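# Seat blender jar on base and start it

## Task

Put the blender jar onto its motor base so that the jar's square foot sits fully down around the square pad on the base's top, then press the round START button on the base's slanted front once so the green lamp next to it comes on. The button only responds while the jar is seated; pressing it again, or raising the jar, turns the blender back off. The job counts as done only if, at the end, the jar is seated, the lamp is on and the base still stands upright on the table. Finish by releasing the jar and pulling the hand away.

## Robot and tools

Robot: a single six-joint arm ending in a five-finger right hand. No second arm. Joint ranges in rad: shoulder pan -3.142 to 3.142, shoulder lift -6.283 to 6.283, elbow 0.000 to 3.142, wrists 1 to 3 each -6.283 to 6.283. The elbow never quite straightens.

Frames. Scene frame: origin on the table top under the arm base, +z up, +y to the left when facing along +x. Hand point: a spot 0.05 m ahead of the palm where index pad meets thumb tip. Its +z runs along the straight fingers (which extend 0.06 to 0.07 m past it), +y leaves the palm face, +x crosses the palm toward the little finger. A wrist bracket on the little-finger side protrudes 0.03 m past the point along +y and 0.11 m across the palm; it can strike things. Rotating the hand shifts the point slightly.

execute_actions(actions): actions is a list of actions run in sequence. Each action is a table of 1 to 15 rows; each row lasts one control step (1/30 s), and a short table repeats its last row until 15 steps pass. A row is 14 numbers, each in [-1, 1]: dx, dy, dz, rx, ry, rz, little, ring, middle, index, thumb_bend, thumb_turn, force_limit, speed. The first six are an offset, not a pose: the hand point's target relative to where it measured at the start of that action (for a call's first action, the last reported pose), expressed in the hand point's own axes. Every row refers to that same start, not to the previous row. 1.0 equals 0.6 m for dx/dy/dz and 180 degrees for rx/ry/rz, which together form one rotation vector. Per step the command is clipped to 100 mm and 16 degrees from the measured pose, so far targets need follow-up actions. The six finger numbers are absolute targets: -1 open/straight, +1 curled fully; for thumb_turn -1 is beside the palm and +1 opposite the fingers. force_limit maps -1..+1 to about 0..10 N at the fingertip (0..15 N for the two thumb motors) and only halts closing. speed maps -1..+1 from nearly still to full (a full finger stroke in 0.6 s). An empty list just returns state and images.

move(target, speed, stop_force, blocking): target is one 14-number row laid out as above; its first six are an offset from the pose in the latest result that shows one, in hand-point axes, and the hand goes in a straight line there. speed is in m/s, 0.002 to 0.5 (default 0.25); rotation is capped at twice that in rad/s. The path takes 0.5 to 10 s and is cut off at 10 s. It does not avoid obstacles, and the real hand lags and may overshoot. The finger numbers are sent at the start. stop_force, in N from 13 to 80, ends the path when the wrist sensor feels that much added resistance along the line to target for two steps; the hand then backs to its position two steps earlier. Not allowed in the first 0.2 s of a scene, unreliable on turning moves, and must be omitted when leaving a surface you press on. Use it with slow speed; fast touches can still fault. blocking=false returns after 0.5 s while motion continues (not combinable with stop_force); then use wait or stop before sending anything else. The result adds a move: line with the ending (done, off_target, moving, held, fault, or contact when stop_force triggered) and limits (paced = clipped, held = some steps blocked), plus distance from target.

wait(seconds): 0 to 10 s, holding the last command. stop(): brakes a running move. zoom_image(camera, region): region [x0, y0, x1, y1] in pixels, at most 504 by 504. show_instructions(): shows the reference page. finished_scene(scene): pass the current scene's number once the goal holds; irreversible.

Cameras, each 896x504: cam_head_left, cam_head_right, cam_high, cam_low, cam_wrist.

Results: end_effector_position (m) and end_effector_quat_wxyz in the scene frame, velocities, step readings (HELD = step held back), Hand target (where the controller is driving), and a pose unreachable line if the clearance check interfered. Wrist force and torque are in hand-point axes, point from a pressed surface into the arm, carry offsets up to about 5.5 N and noise, and saturate near 100 N. Joint torques are rough and drift. hand_measured, hand_stopped_by and hand_load_n list six values in motor order; stop words are moving, target, force, stalled, fault. Load is positive when pushing a finger open; loads near 0 mean the grip is lost.

Gripping: turn the thumb fully in front (thumb_turn +1) before arriving to wrap objects 0.035 to 0.08 m wide. Pinch is roughly index +0.22, thumb_bend +0.75, thumb_turn +0.57. A motor only starts when its target changes by 0.01 or more; close gently at speed -0.9 or lower. Resend the same numbers to keep a grip.

Avoid: pressing past contact with the stiff arm; joint torque over the load limits (elbow 132, wrists 47.5 N m) or any 150 N contact, which freezes the arm for 10 s; dropping or slamming the jar; tipping the base; pushing anything off the table; long holds that heat motors (warning at 70 °C, brake at 85 °C). Loose objects may get nudged occasionally.

Each tool is called in YAML: its name, and indented under it one key for each argument.

Reference images:

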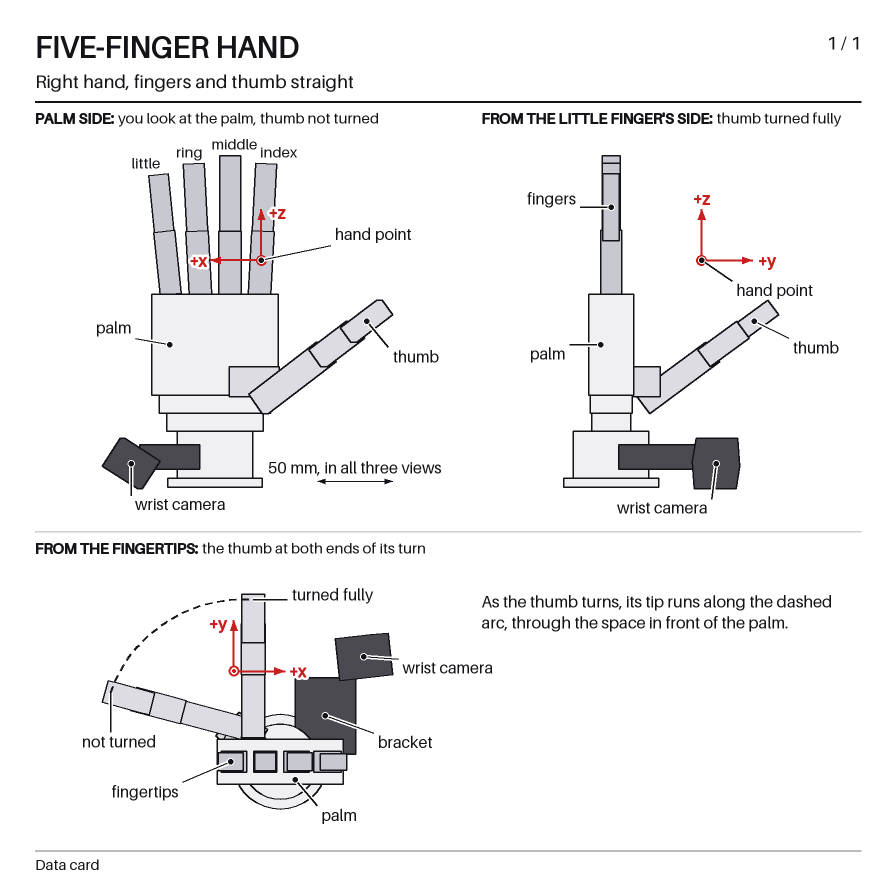

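## Session

execute_actions:
  actions: []

Scene clock: 0.00 s.
end_effector_position=(+0.3429, -0.3862, +0.2046) hand_measured=(-1.000, -1.000, -1.000, -1.000, -1.000, -1.000) hand_load_n=(+0.0, +0.0, +0.0, +0.0, +0.0, +0.0) hand_stopped_by=(target, target, target, target, target, target) hand_force_limit=0.00 hand_speed=-0.80 end_effector_quat_wxyz=(-0.011, +0.109, +0.994, +0.013) end_effector_velocity=(+0.000, +0.000, +0.000) end_effector_angular_velocity=(-0.001, -0.001, +0.000)
Joint positions: [-1.289 -1.229  1.961  0.87   1.581 -2.652]
Joint velocities: [ 0.    -0.001  0.    -0.    -0.001 -0.   ]
Joint torques (N m, as the arm reports them, + toward a larger angle): no reading
Wrist force (N, on the end effector, along its own x y z axes, offset not removed): no reading
Wrist torque (N m, same axes, about the end effector's origin, offset not removed): no reading
Hand target: +0.343, -0.386, +0.205; -0.011, +0.109, +0.994, +0.013

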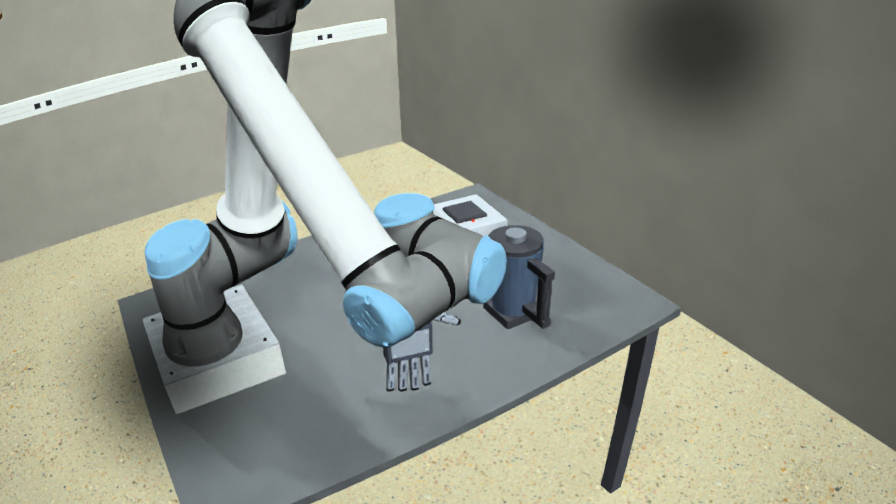

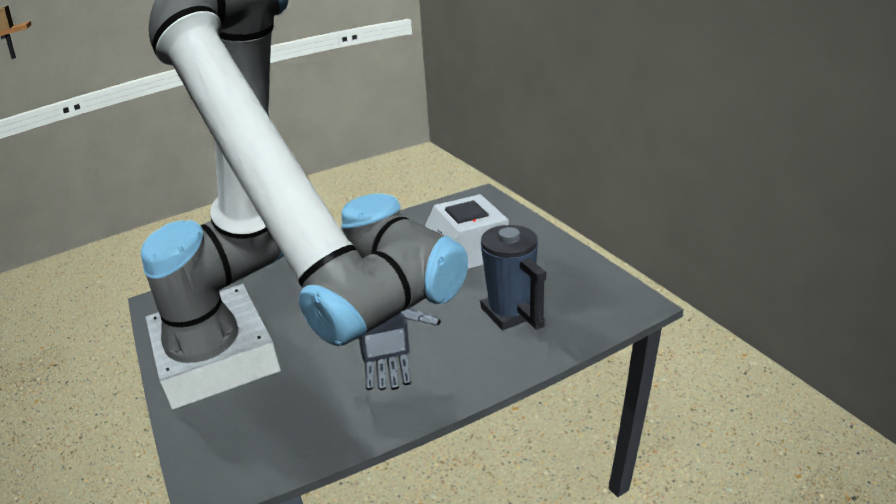

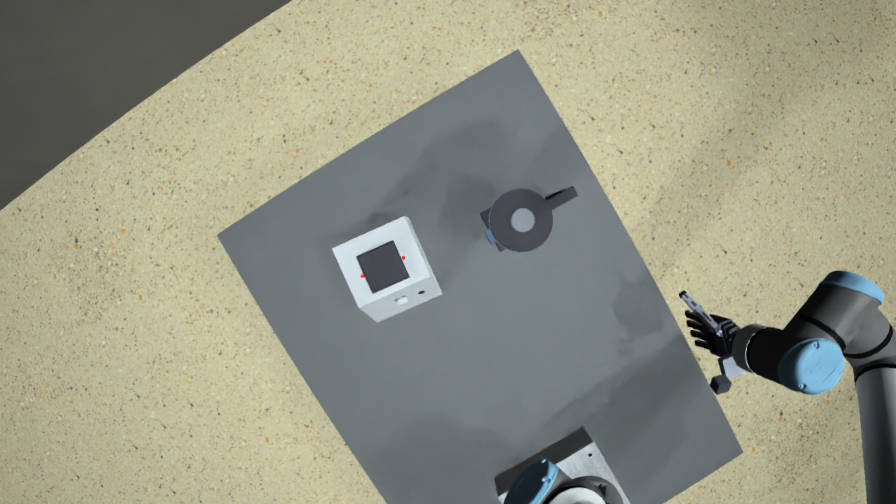

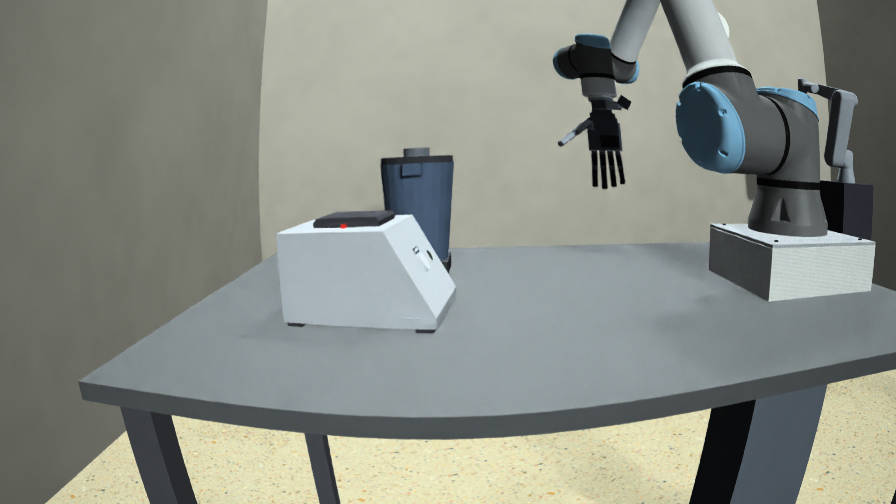

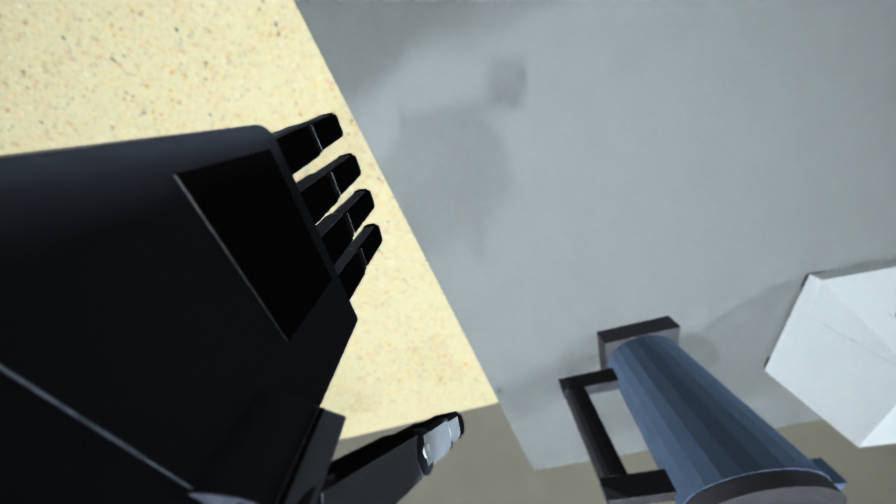

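move:
  target: [-0.08,0.02,-0.17,0.055,-0.498,0.055,-1,-1,-1,-1,-1,-1,0.5,0.5]

Scene clock: 9.40 s.
end_effector_position=(+0.3941, -0.3877, +0.3059) hand_measured=(-1.000, -1.000, -1.000, -1.000, -1.000, -1.000) hand_load_n=(+0.0, +0.0, +0.0, +0.0, +0.0, +0.0) hand_stopped_by=(target, target, target, target, target, target) hand_force_limit=0.50 hand_speed=0.50 end_effector_quat_wxyz=(+0.680, +0.162, +0.700, -0.145) end_effector_velocity=(+0.000, -0.001, -0.001) end_effector_angular_velocity=(-0.006, -0.020, -0.008)
Joint positions: [-1.713 -1.55   2.557 -0.897  0.288 -1.66 ]
Joint velocities: [ 0.003 -0.001  0.02  -0.096  0.008  0.077]
Joint torques (N m, as the arm reports them, + toward a larger angle): [ 12.83 -44.51 -10.4   -2.11   3.5    2.3 ]
Wrist force (N, on the end effector, along its own x y z axes, offset not removed): [6.0 1.6 2.9]
Wrist torque (N m, same axes, about the end effector's origin, offset not removed): [-0.17 -1.06 0.12]
Hand target: +0.394, -0.388, +0.306; +0.681, +0.162, +0.699, -0.146
Off the commanded pose: 0.000 m, 0 deg.
move: done

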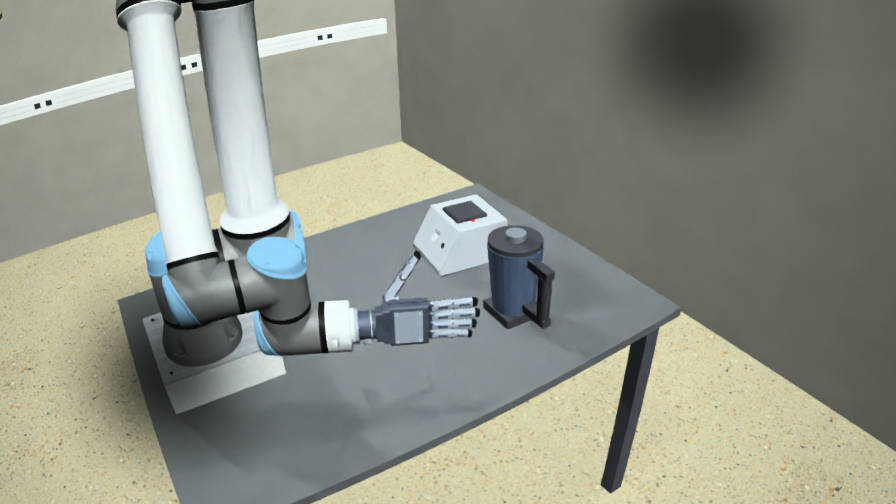

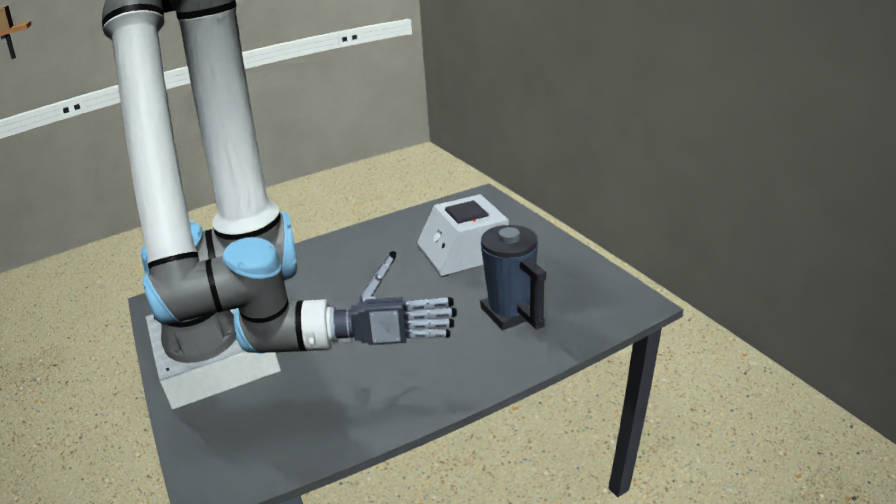

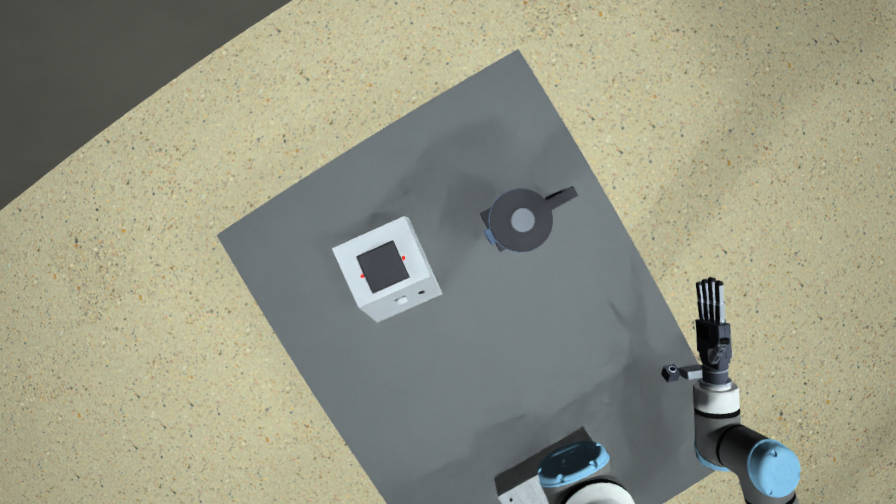

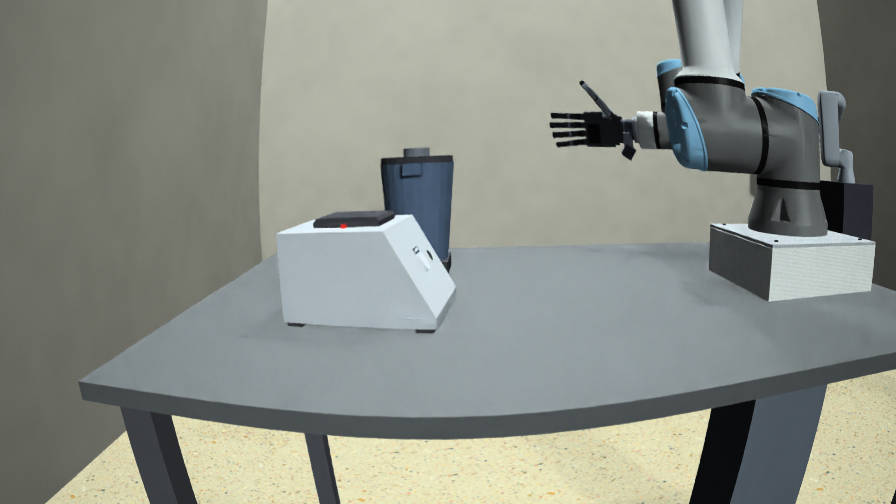

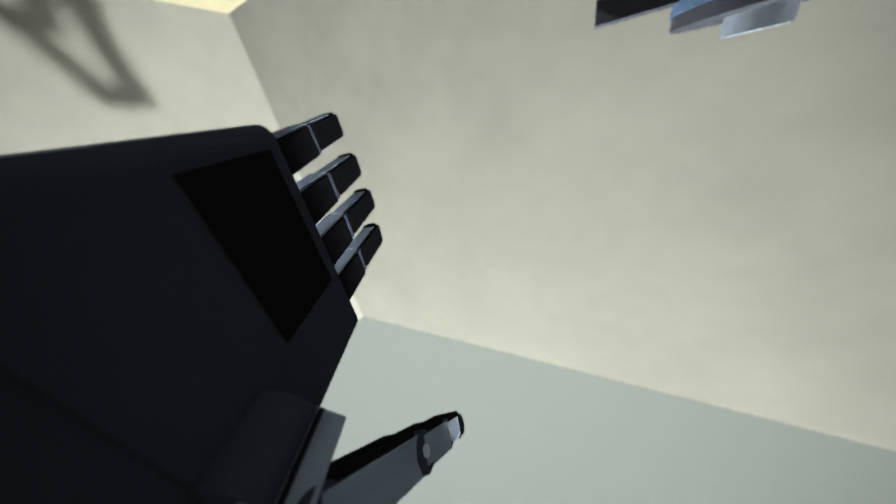

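move:
  target: [0.19,0.253,0.08,-0.139,0,0,-1,-1,-1,-1,-1,1,0.5,0.5]

Scene clock: 15.30 s.
end_effector_position=(+0.4995, -0.2675, +0.1937) hand_measured=(-1.000, -1.000, -1.000, -1.000, -1.000, +1.000) hand_load_n=(+0.0, +0.0, +0.0, +0.0, +0.0, +0.0) hand_stopped_by=(target, target, target, target, target, target) hand_force_limit=0.50 hand_speed=0.50 end_effector_quat_wxyz=(+0.700, +0.011, +0.714, +0.010) end_effector_velocity=(+0.002, +0.000, -0.001) end_effector_angular_velocity=(-0.001, -0.004, +0.002)
Joint positions: [-1.394 -1.182  2.5   -1.193  0.17  -1.667]
Joint velocities: [ 0.005  0.004  0.004 -0.036  0.003  0.027]
Joint torques (N m, as the arm reports them, + toward a larger angle): [ 16.7  -29.09   0.64  -1.98   3.6    2.28]
Wrist force (N, on the end effector, along its own x y z axes, offset not removed): [5.6 -0.3 3.6]
Wrist torque (N m, same axes, about the end effector's origin, offset not removed): [-0.54 -0.99 0.04]
Hand target: +0.500, -0.267, +0.193; +0.700, +0.011, +0.714, +0.010
Off the commanded pose: 0.001 m, 0 deg.
move: done

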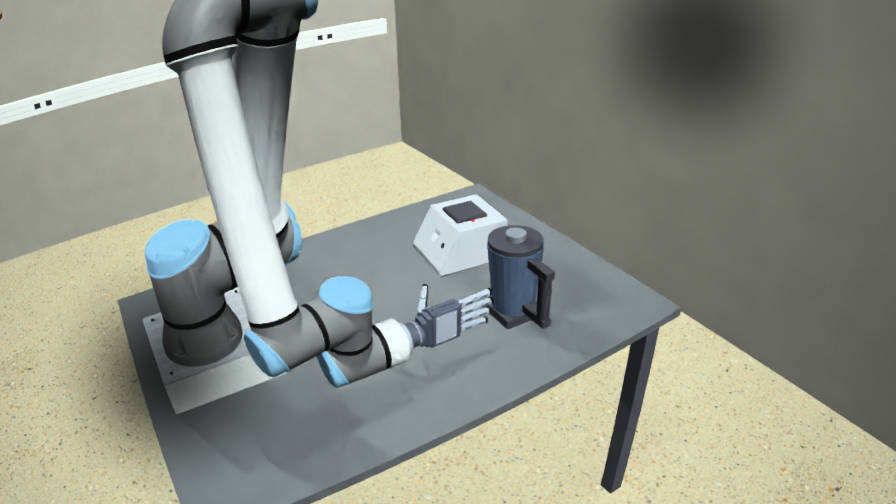

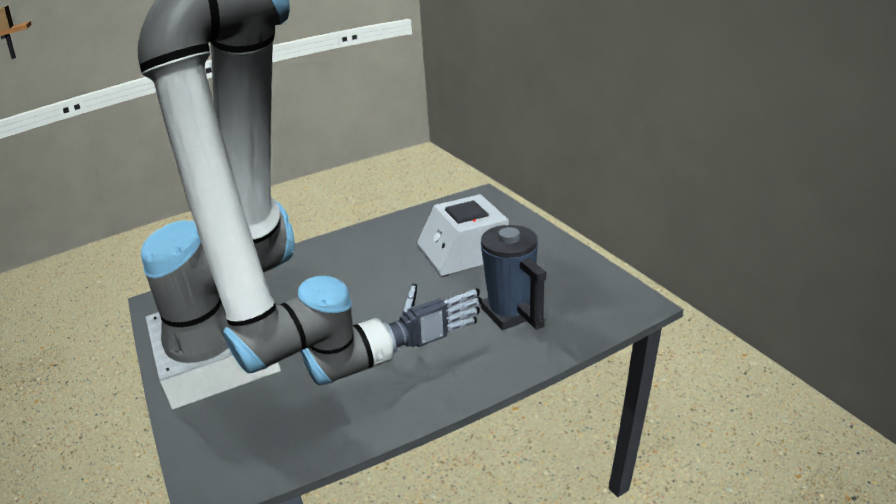

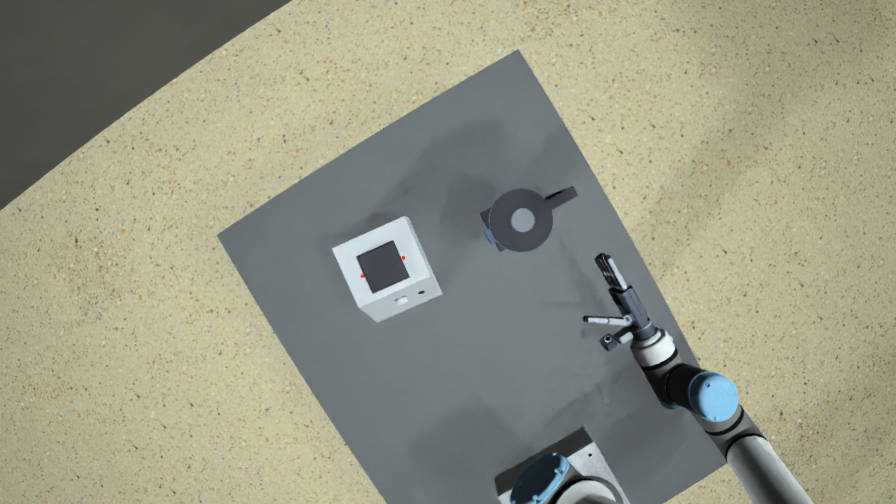

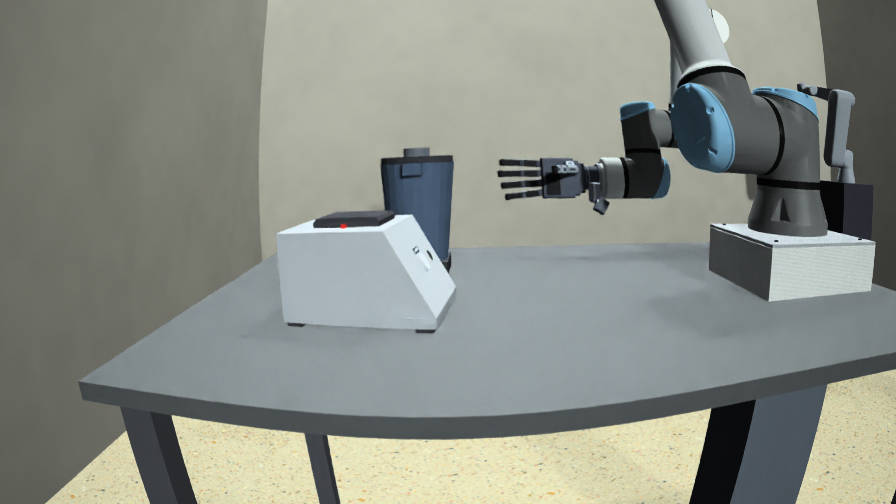

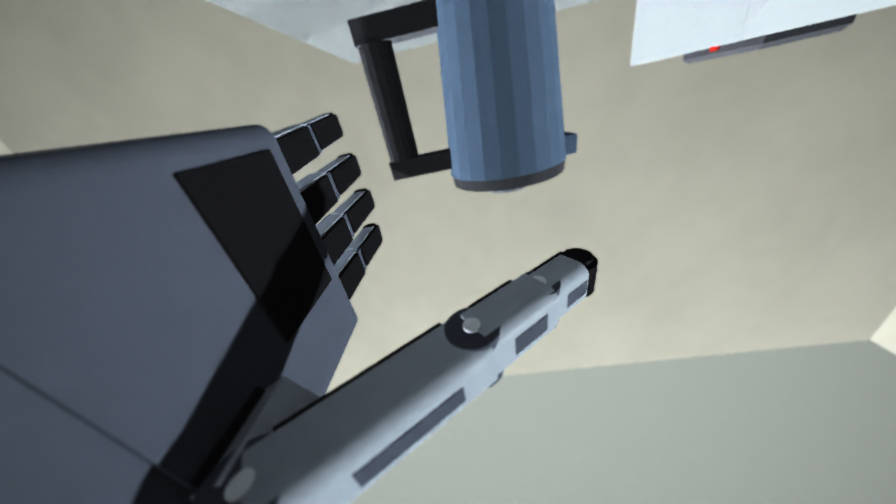

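move:
  target: [0.075,-0.05,0.05,0,0,0,-1,-1,-1,-1,-1,1,0.5,0.5]

move:
  target: [0,0,0.15,0,0,0,-1,-1,-1,-1,-1,1,0.5,0.5]
  speed: 0.1

Scene clock: 18.60 s.
end_effector_position=(+0.5284, -0.2960, +0.1474) hand_measured=(-1.000, -1.000, -1.000, -1.000, -1.000, +1.000) hand_load_n=(+0.0, +0.0, +0.0, +0.0, +0.0, +0.0) hand_stopped_by=(target, target, target, target, target, target) hand_force_limit=0.50 hand_speed=0.50 end_effector_quat_wxyz=(+0.700, +0.011, +0.714, +0.010) end_effector_velocity=(+0.001, -0.001, -0.001) end_effector_angular_velocity=(+0.000, -0.001, -0.001)
Joint positions: [-1.334 -1.043  2.426 -1.29   0.229 -1.634]
Joint velocities: [ 0.002  0.004 -0.002 -0.007  0.003  0.005]
Joint torques (N m, as the arm reports them, + toward a larger angle): [ 17.39 -41.51 -18.63  -2.21   3.57   2.86]
Wrist force (N, on the end effector, along its own x y z axes, offset not removed): [5.4 0.1 4.5]
Wrist torque (N m, same axes, about the end effector's origin, offset not removed): [-0.53 -1.04 0.04]
Hand target: +0.529, -0.296, +0.147; +0.700, +0.011, +0.714, +0.010
Off the commanded pose: 0.000 m, 0 deg.
move: done

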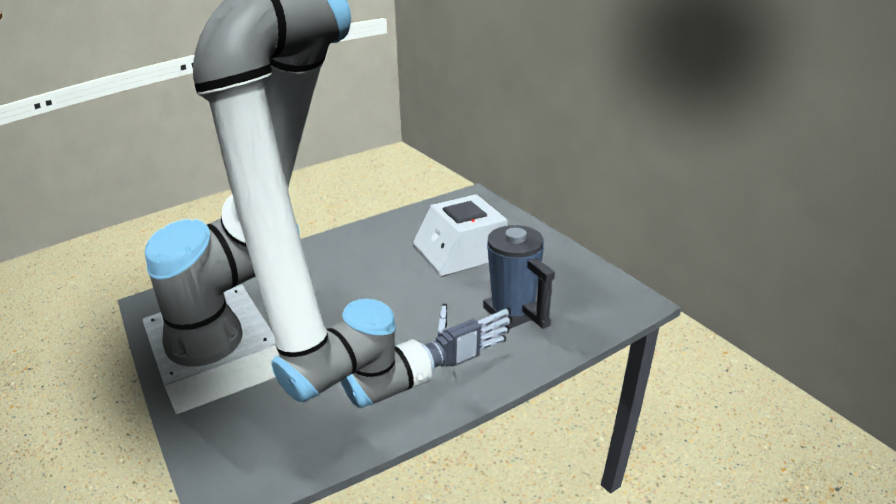

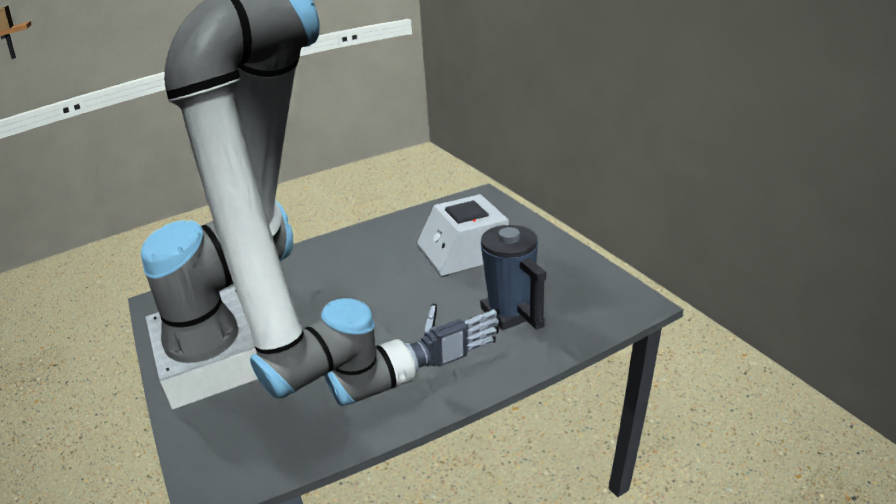

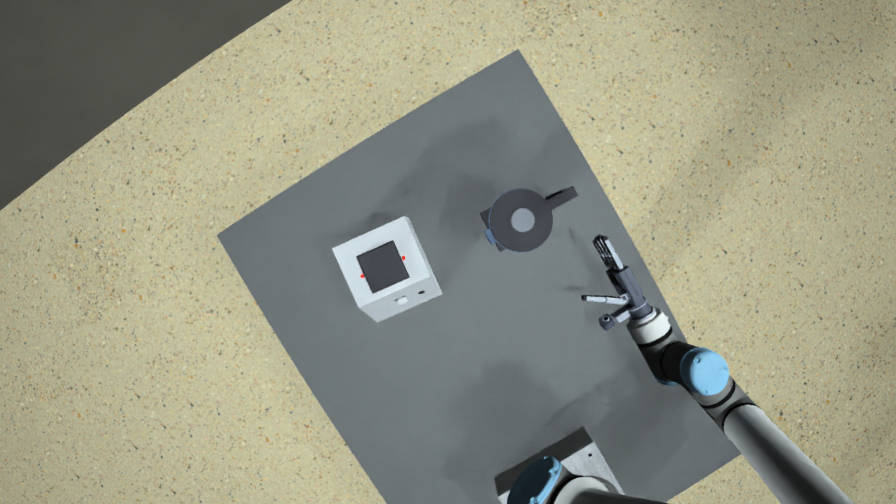

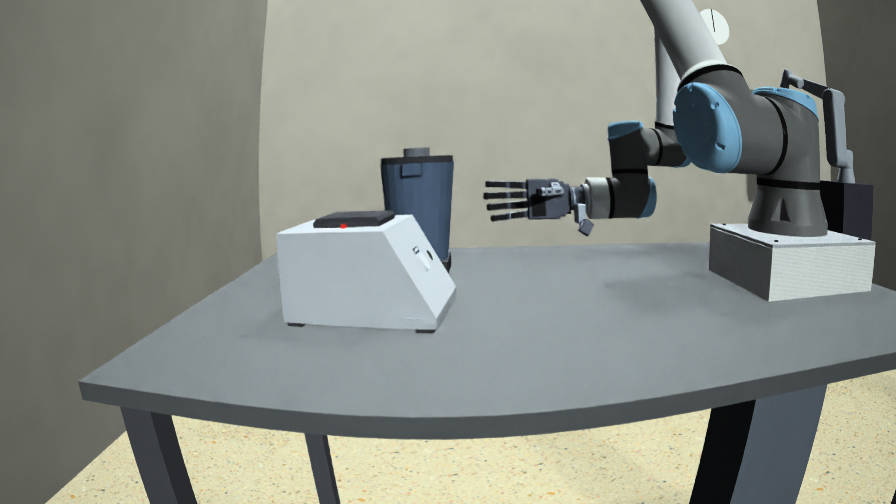

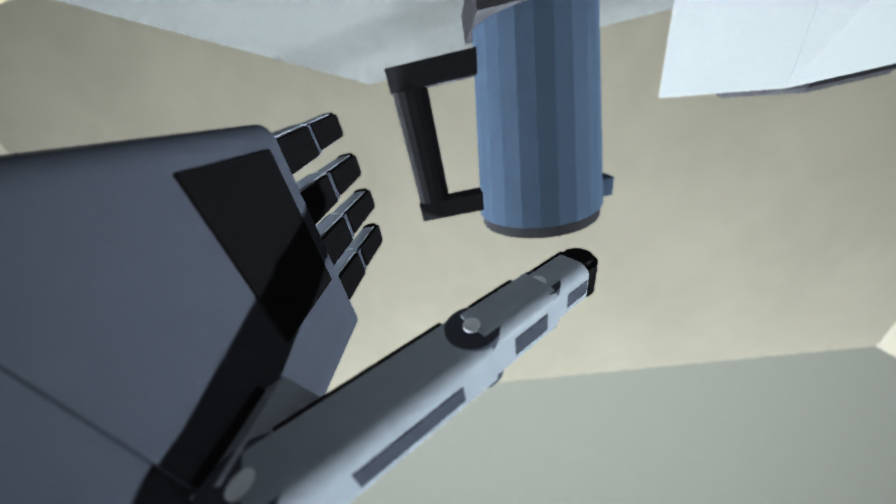

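Scene clock: 20.03 s.
end_effector_position=(+0.6182, -0.2960, +0.1457) hand_measured=(-1.000, -1.000, -1.000, -1.000, -1.000, +1.000) hand_load_n=(+0.0, +0.0, +0.0, +0.0, +0.0, +0.0) hand_stopped_by=(target, target, target, target, target, target) hand_force_limit=0.50 hand_speed=0.50 end_effector_quat_wxyz=(+0.700, +0.011, +0.714, +0.010) end_effector_velocity=(+0.003, -0.001, -0.000) end_effector_angular_velocity=(-0.000, -0.000, -0.000)
Joint positions: [-1.139 -1.009  2.32  -1.261  0.424 -1.589]
Joint velocities: [ 0.004  0.002 -0.005  0.002  0.004  0.001]
Joint torques (N m, as the arm reports them, + toward a larger angle): [ 16.42 -44.02 -22.1    1.53   3.83   1.95]
Wrist force (N, on the end effector, along its own x y z axes, offset not removed): [4.5 1.0 4.3]
Wrist torque (N m, same axes, about the end effector's origin, offset not removed): [-0.37 -0.91 -0.02]
Hand target: +0.618, -0.296, +0.146; +0.700, +0.011, +0.714, +0.010
Off the commanded pose: 0.000 m, 0 deg.
move: done

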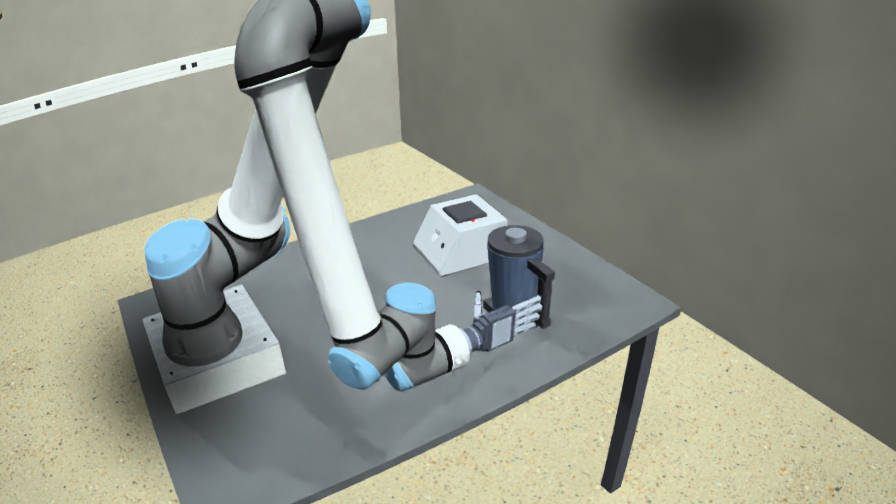

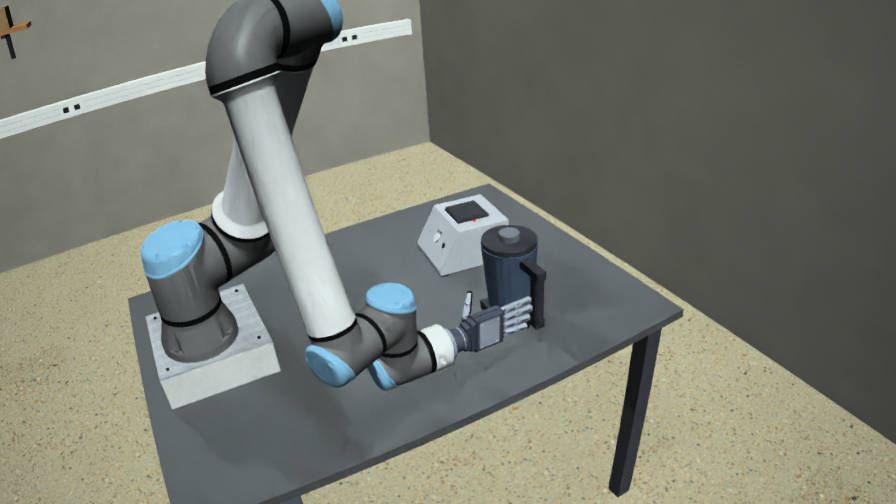

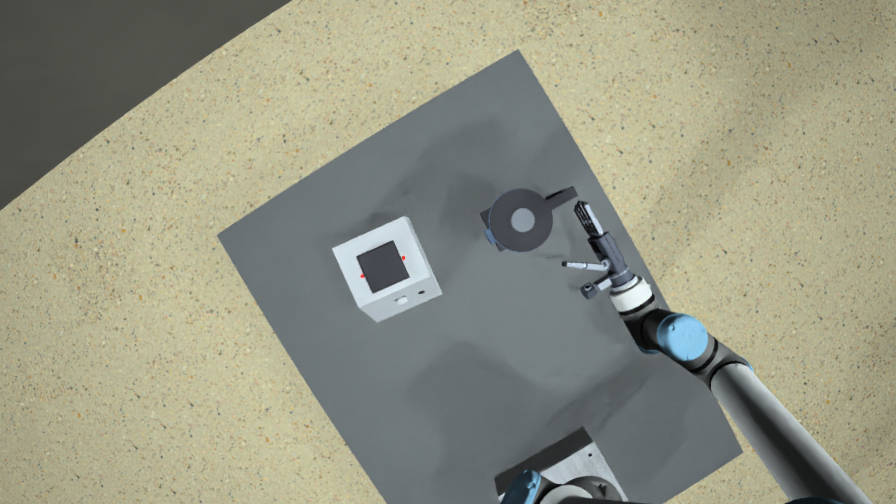

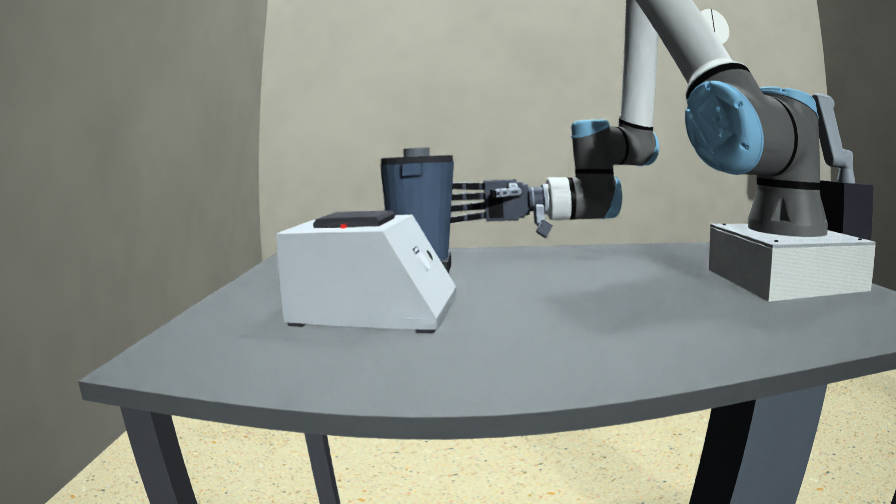

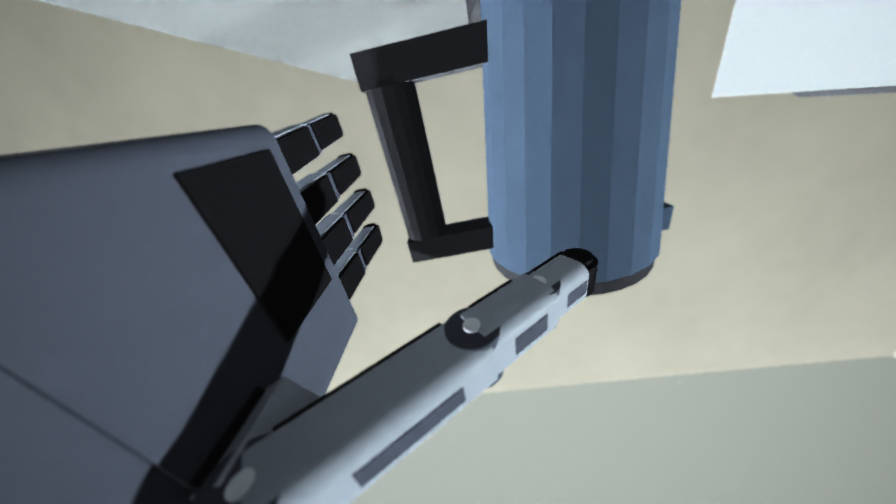

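move:
  target: [0,0,0.14,0,0,0,-1,-1,-1,-1,-1,-1,0.5,0.5]
  speed: 0.08

Scene clock: 23.20 s.
end_effector_position=(+0.7020, -0.2961, +0.1441) hand_measured=(-1.000, -1.000, -1.000, -1.000, -1.000, -1.000) hand_load_n=(+0.0, +0.0, +0.0, +0.0, +0.0, +0.0) hand_stopped_by=(target, target, target, target, target, target) hand_force_limit=0.50 hand_speed=0.50 end_effector_quat_wxyz=(+0.700, +0.011, +0.714, +0.010) end_effector_velocity=(+0.003, -0.001, +0.000) end_effector_angular_velocity=(-0.001, -0.001, +0.000)
Joint positions: [-0.991 -0.966  2.2   -1.196  0.571 -1.575]
Joint velocities: [ 0.004  0.001 -0.005  0.003  0.003 -0.   ]
Joint torques (N m, as the arm reports them, + toward a larger angle): [ 18.88 -54.96 -25.44   1.05   3.13   1.58]
Wrist force (N, on the end effector, along its own x y z axes, offset not removed): [5.0 0.0 4.2]
Wrist torque (N m, same axes, about the end effector's origin, offset not removed): [-0.58 -0.95 0.02]
Hand target: +0.702, -0.296, +0.144; +0.700, +0.011, +0.714, +0.010
Off the commanded pose: 0.000 m, 0 deg.
move: done

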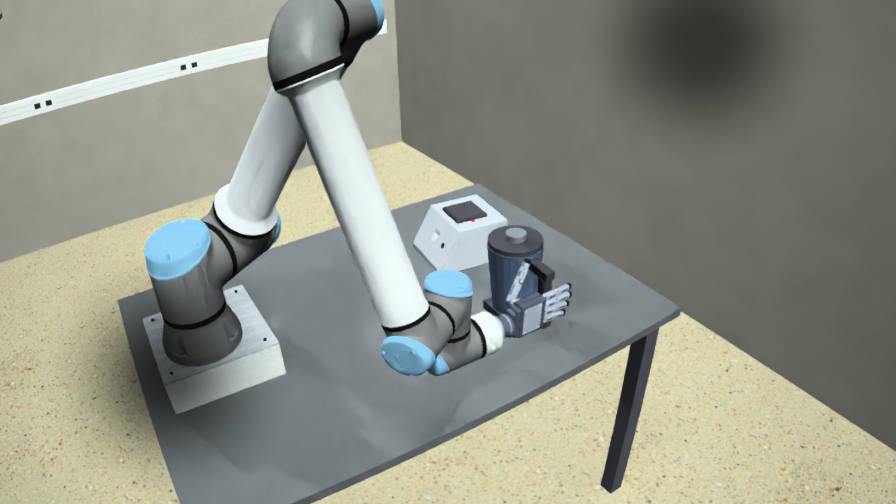

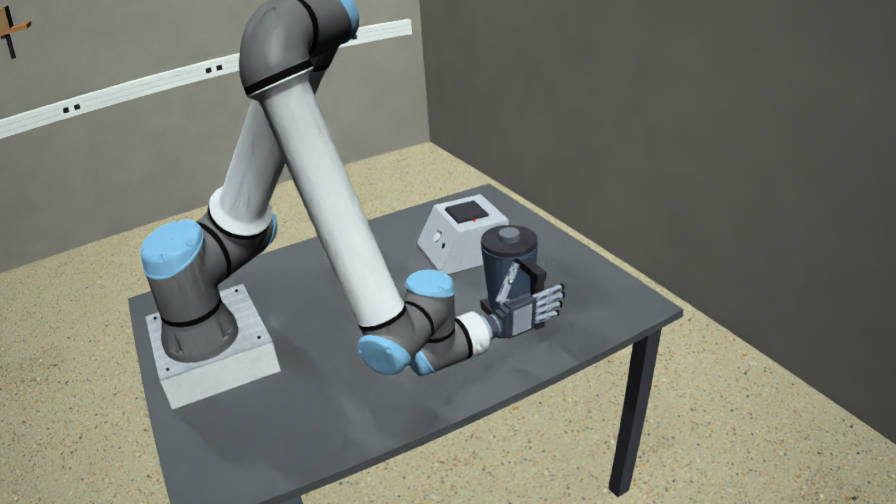

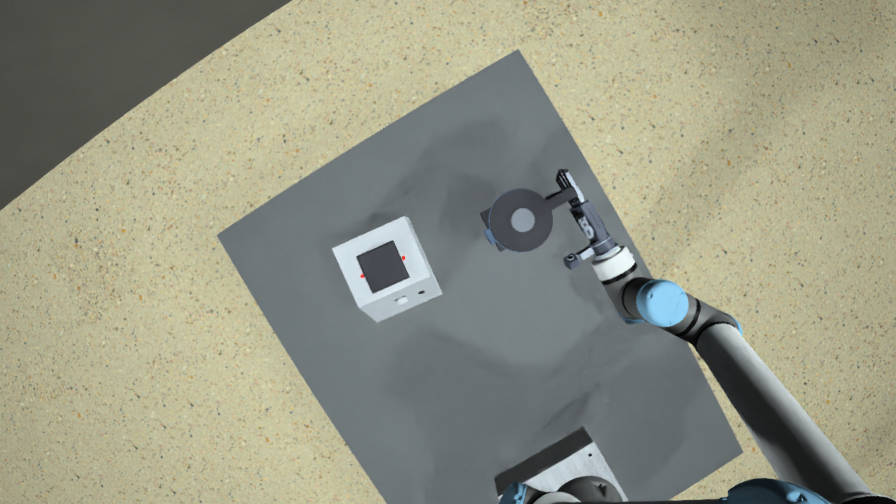

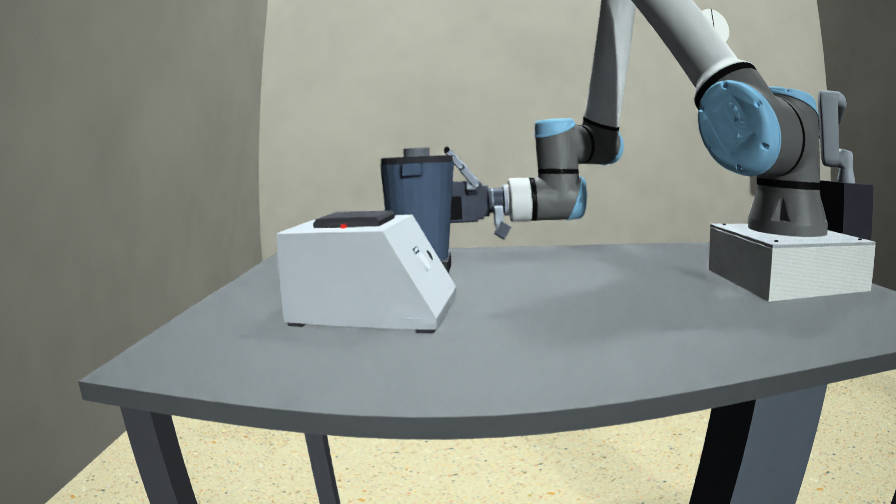

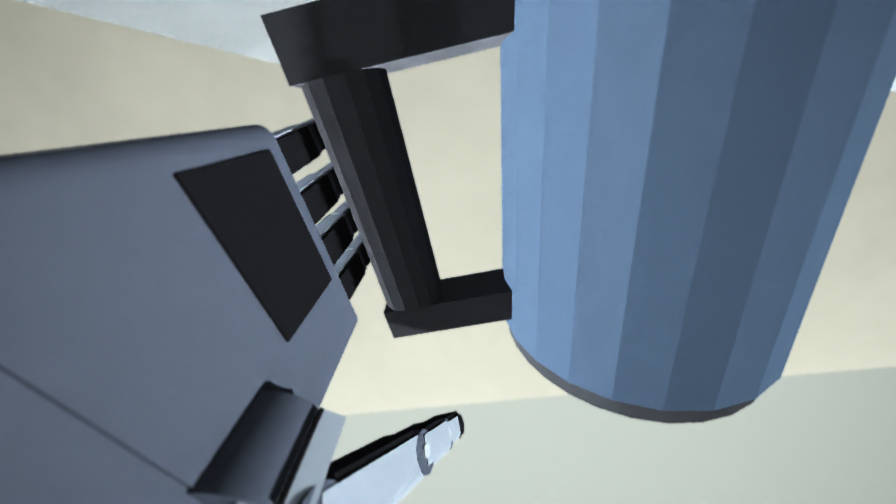

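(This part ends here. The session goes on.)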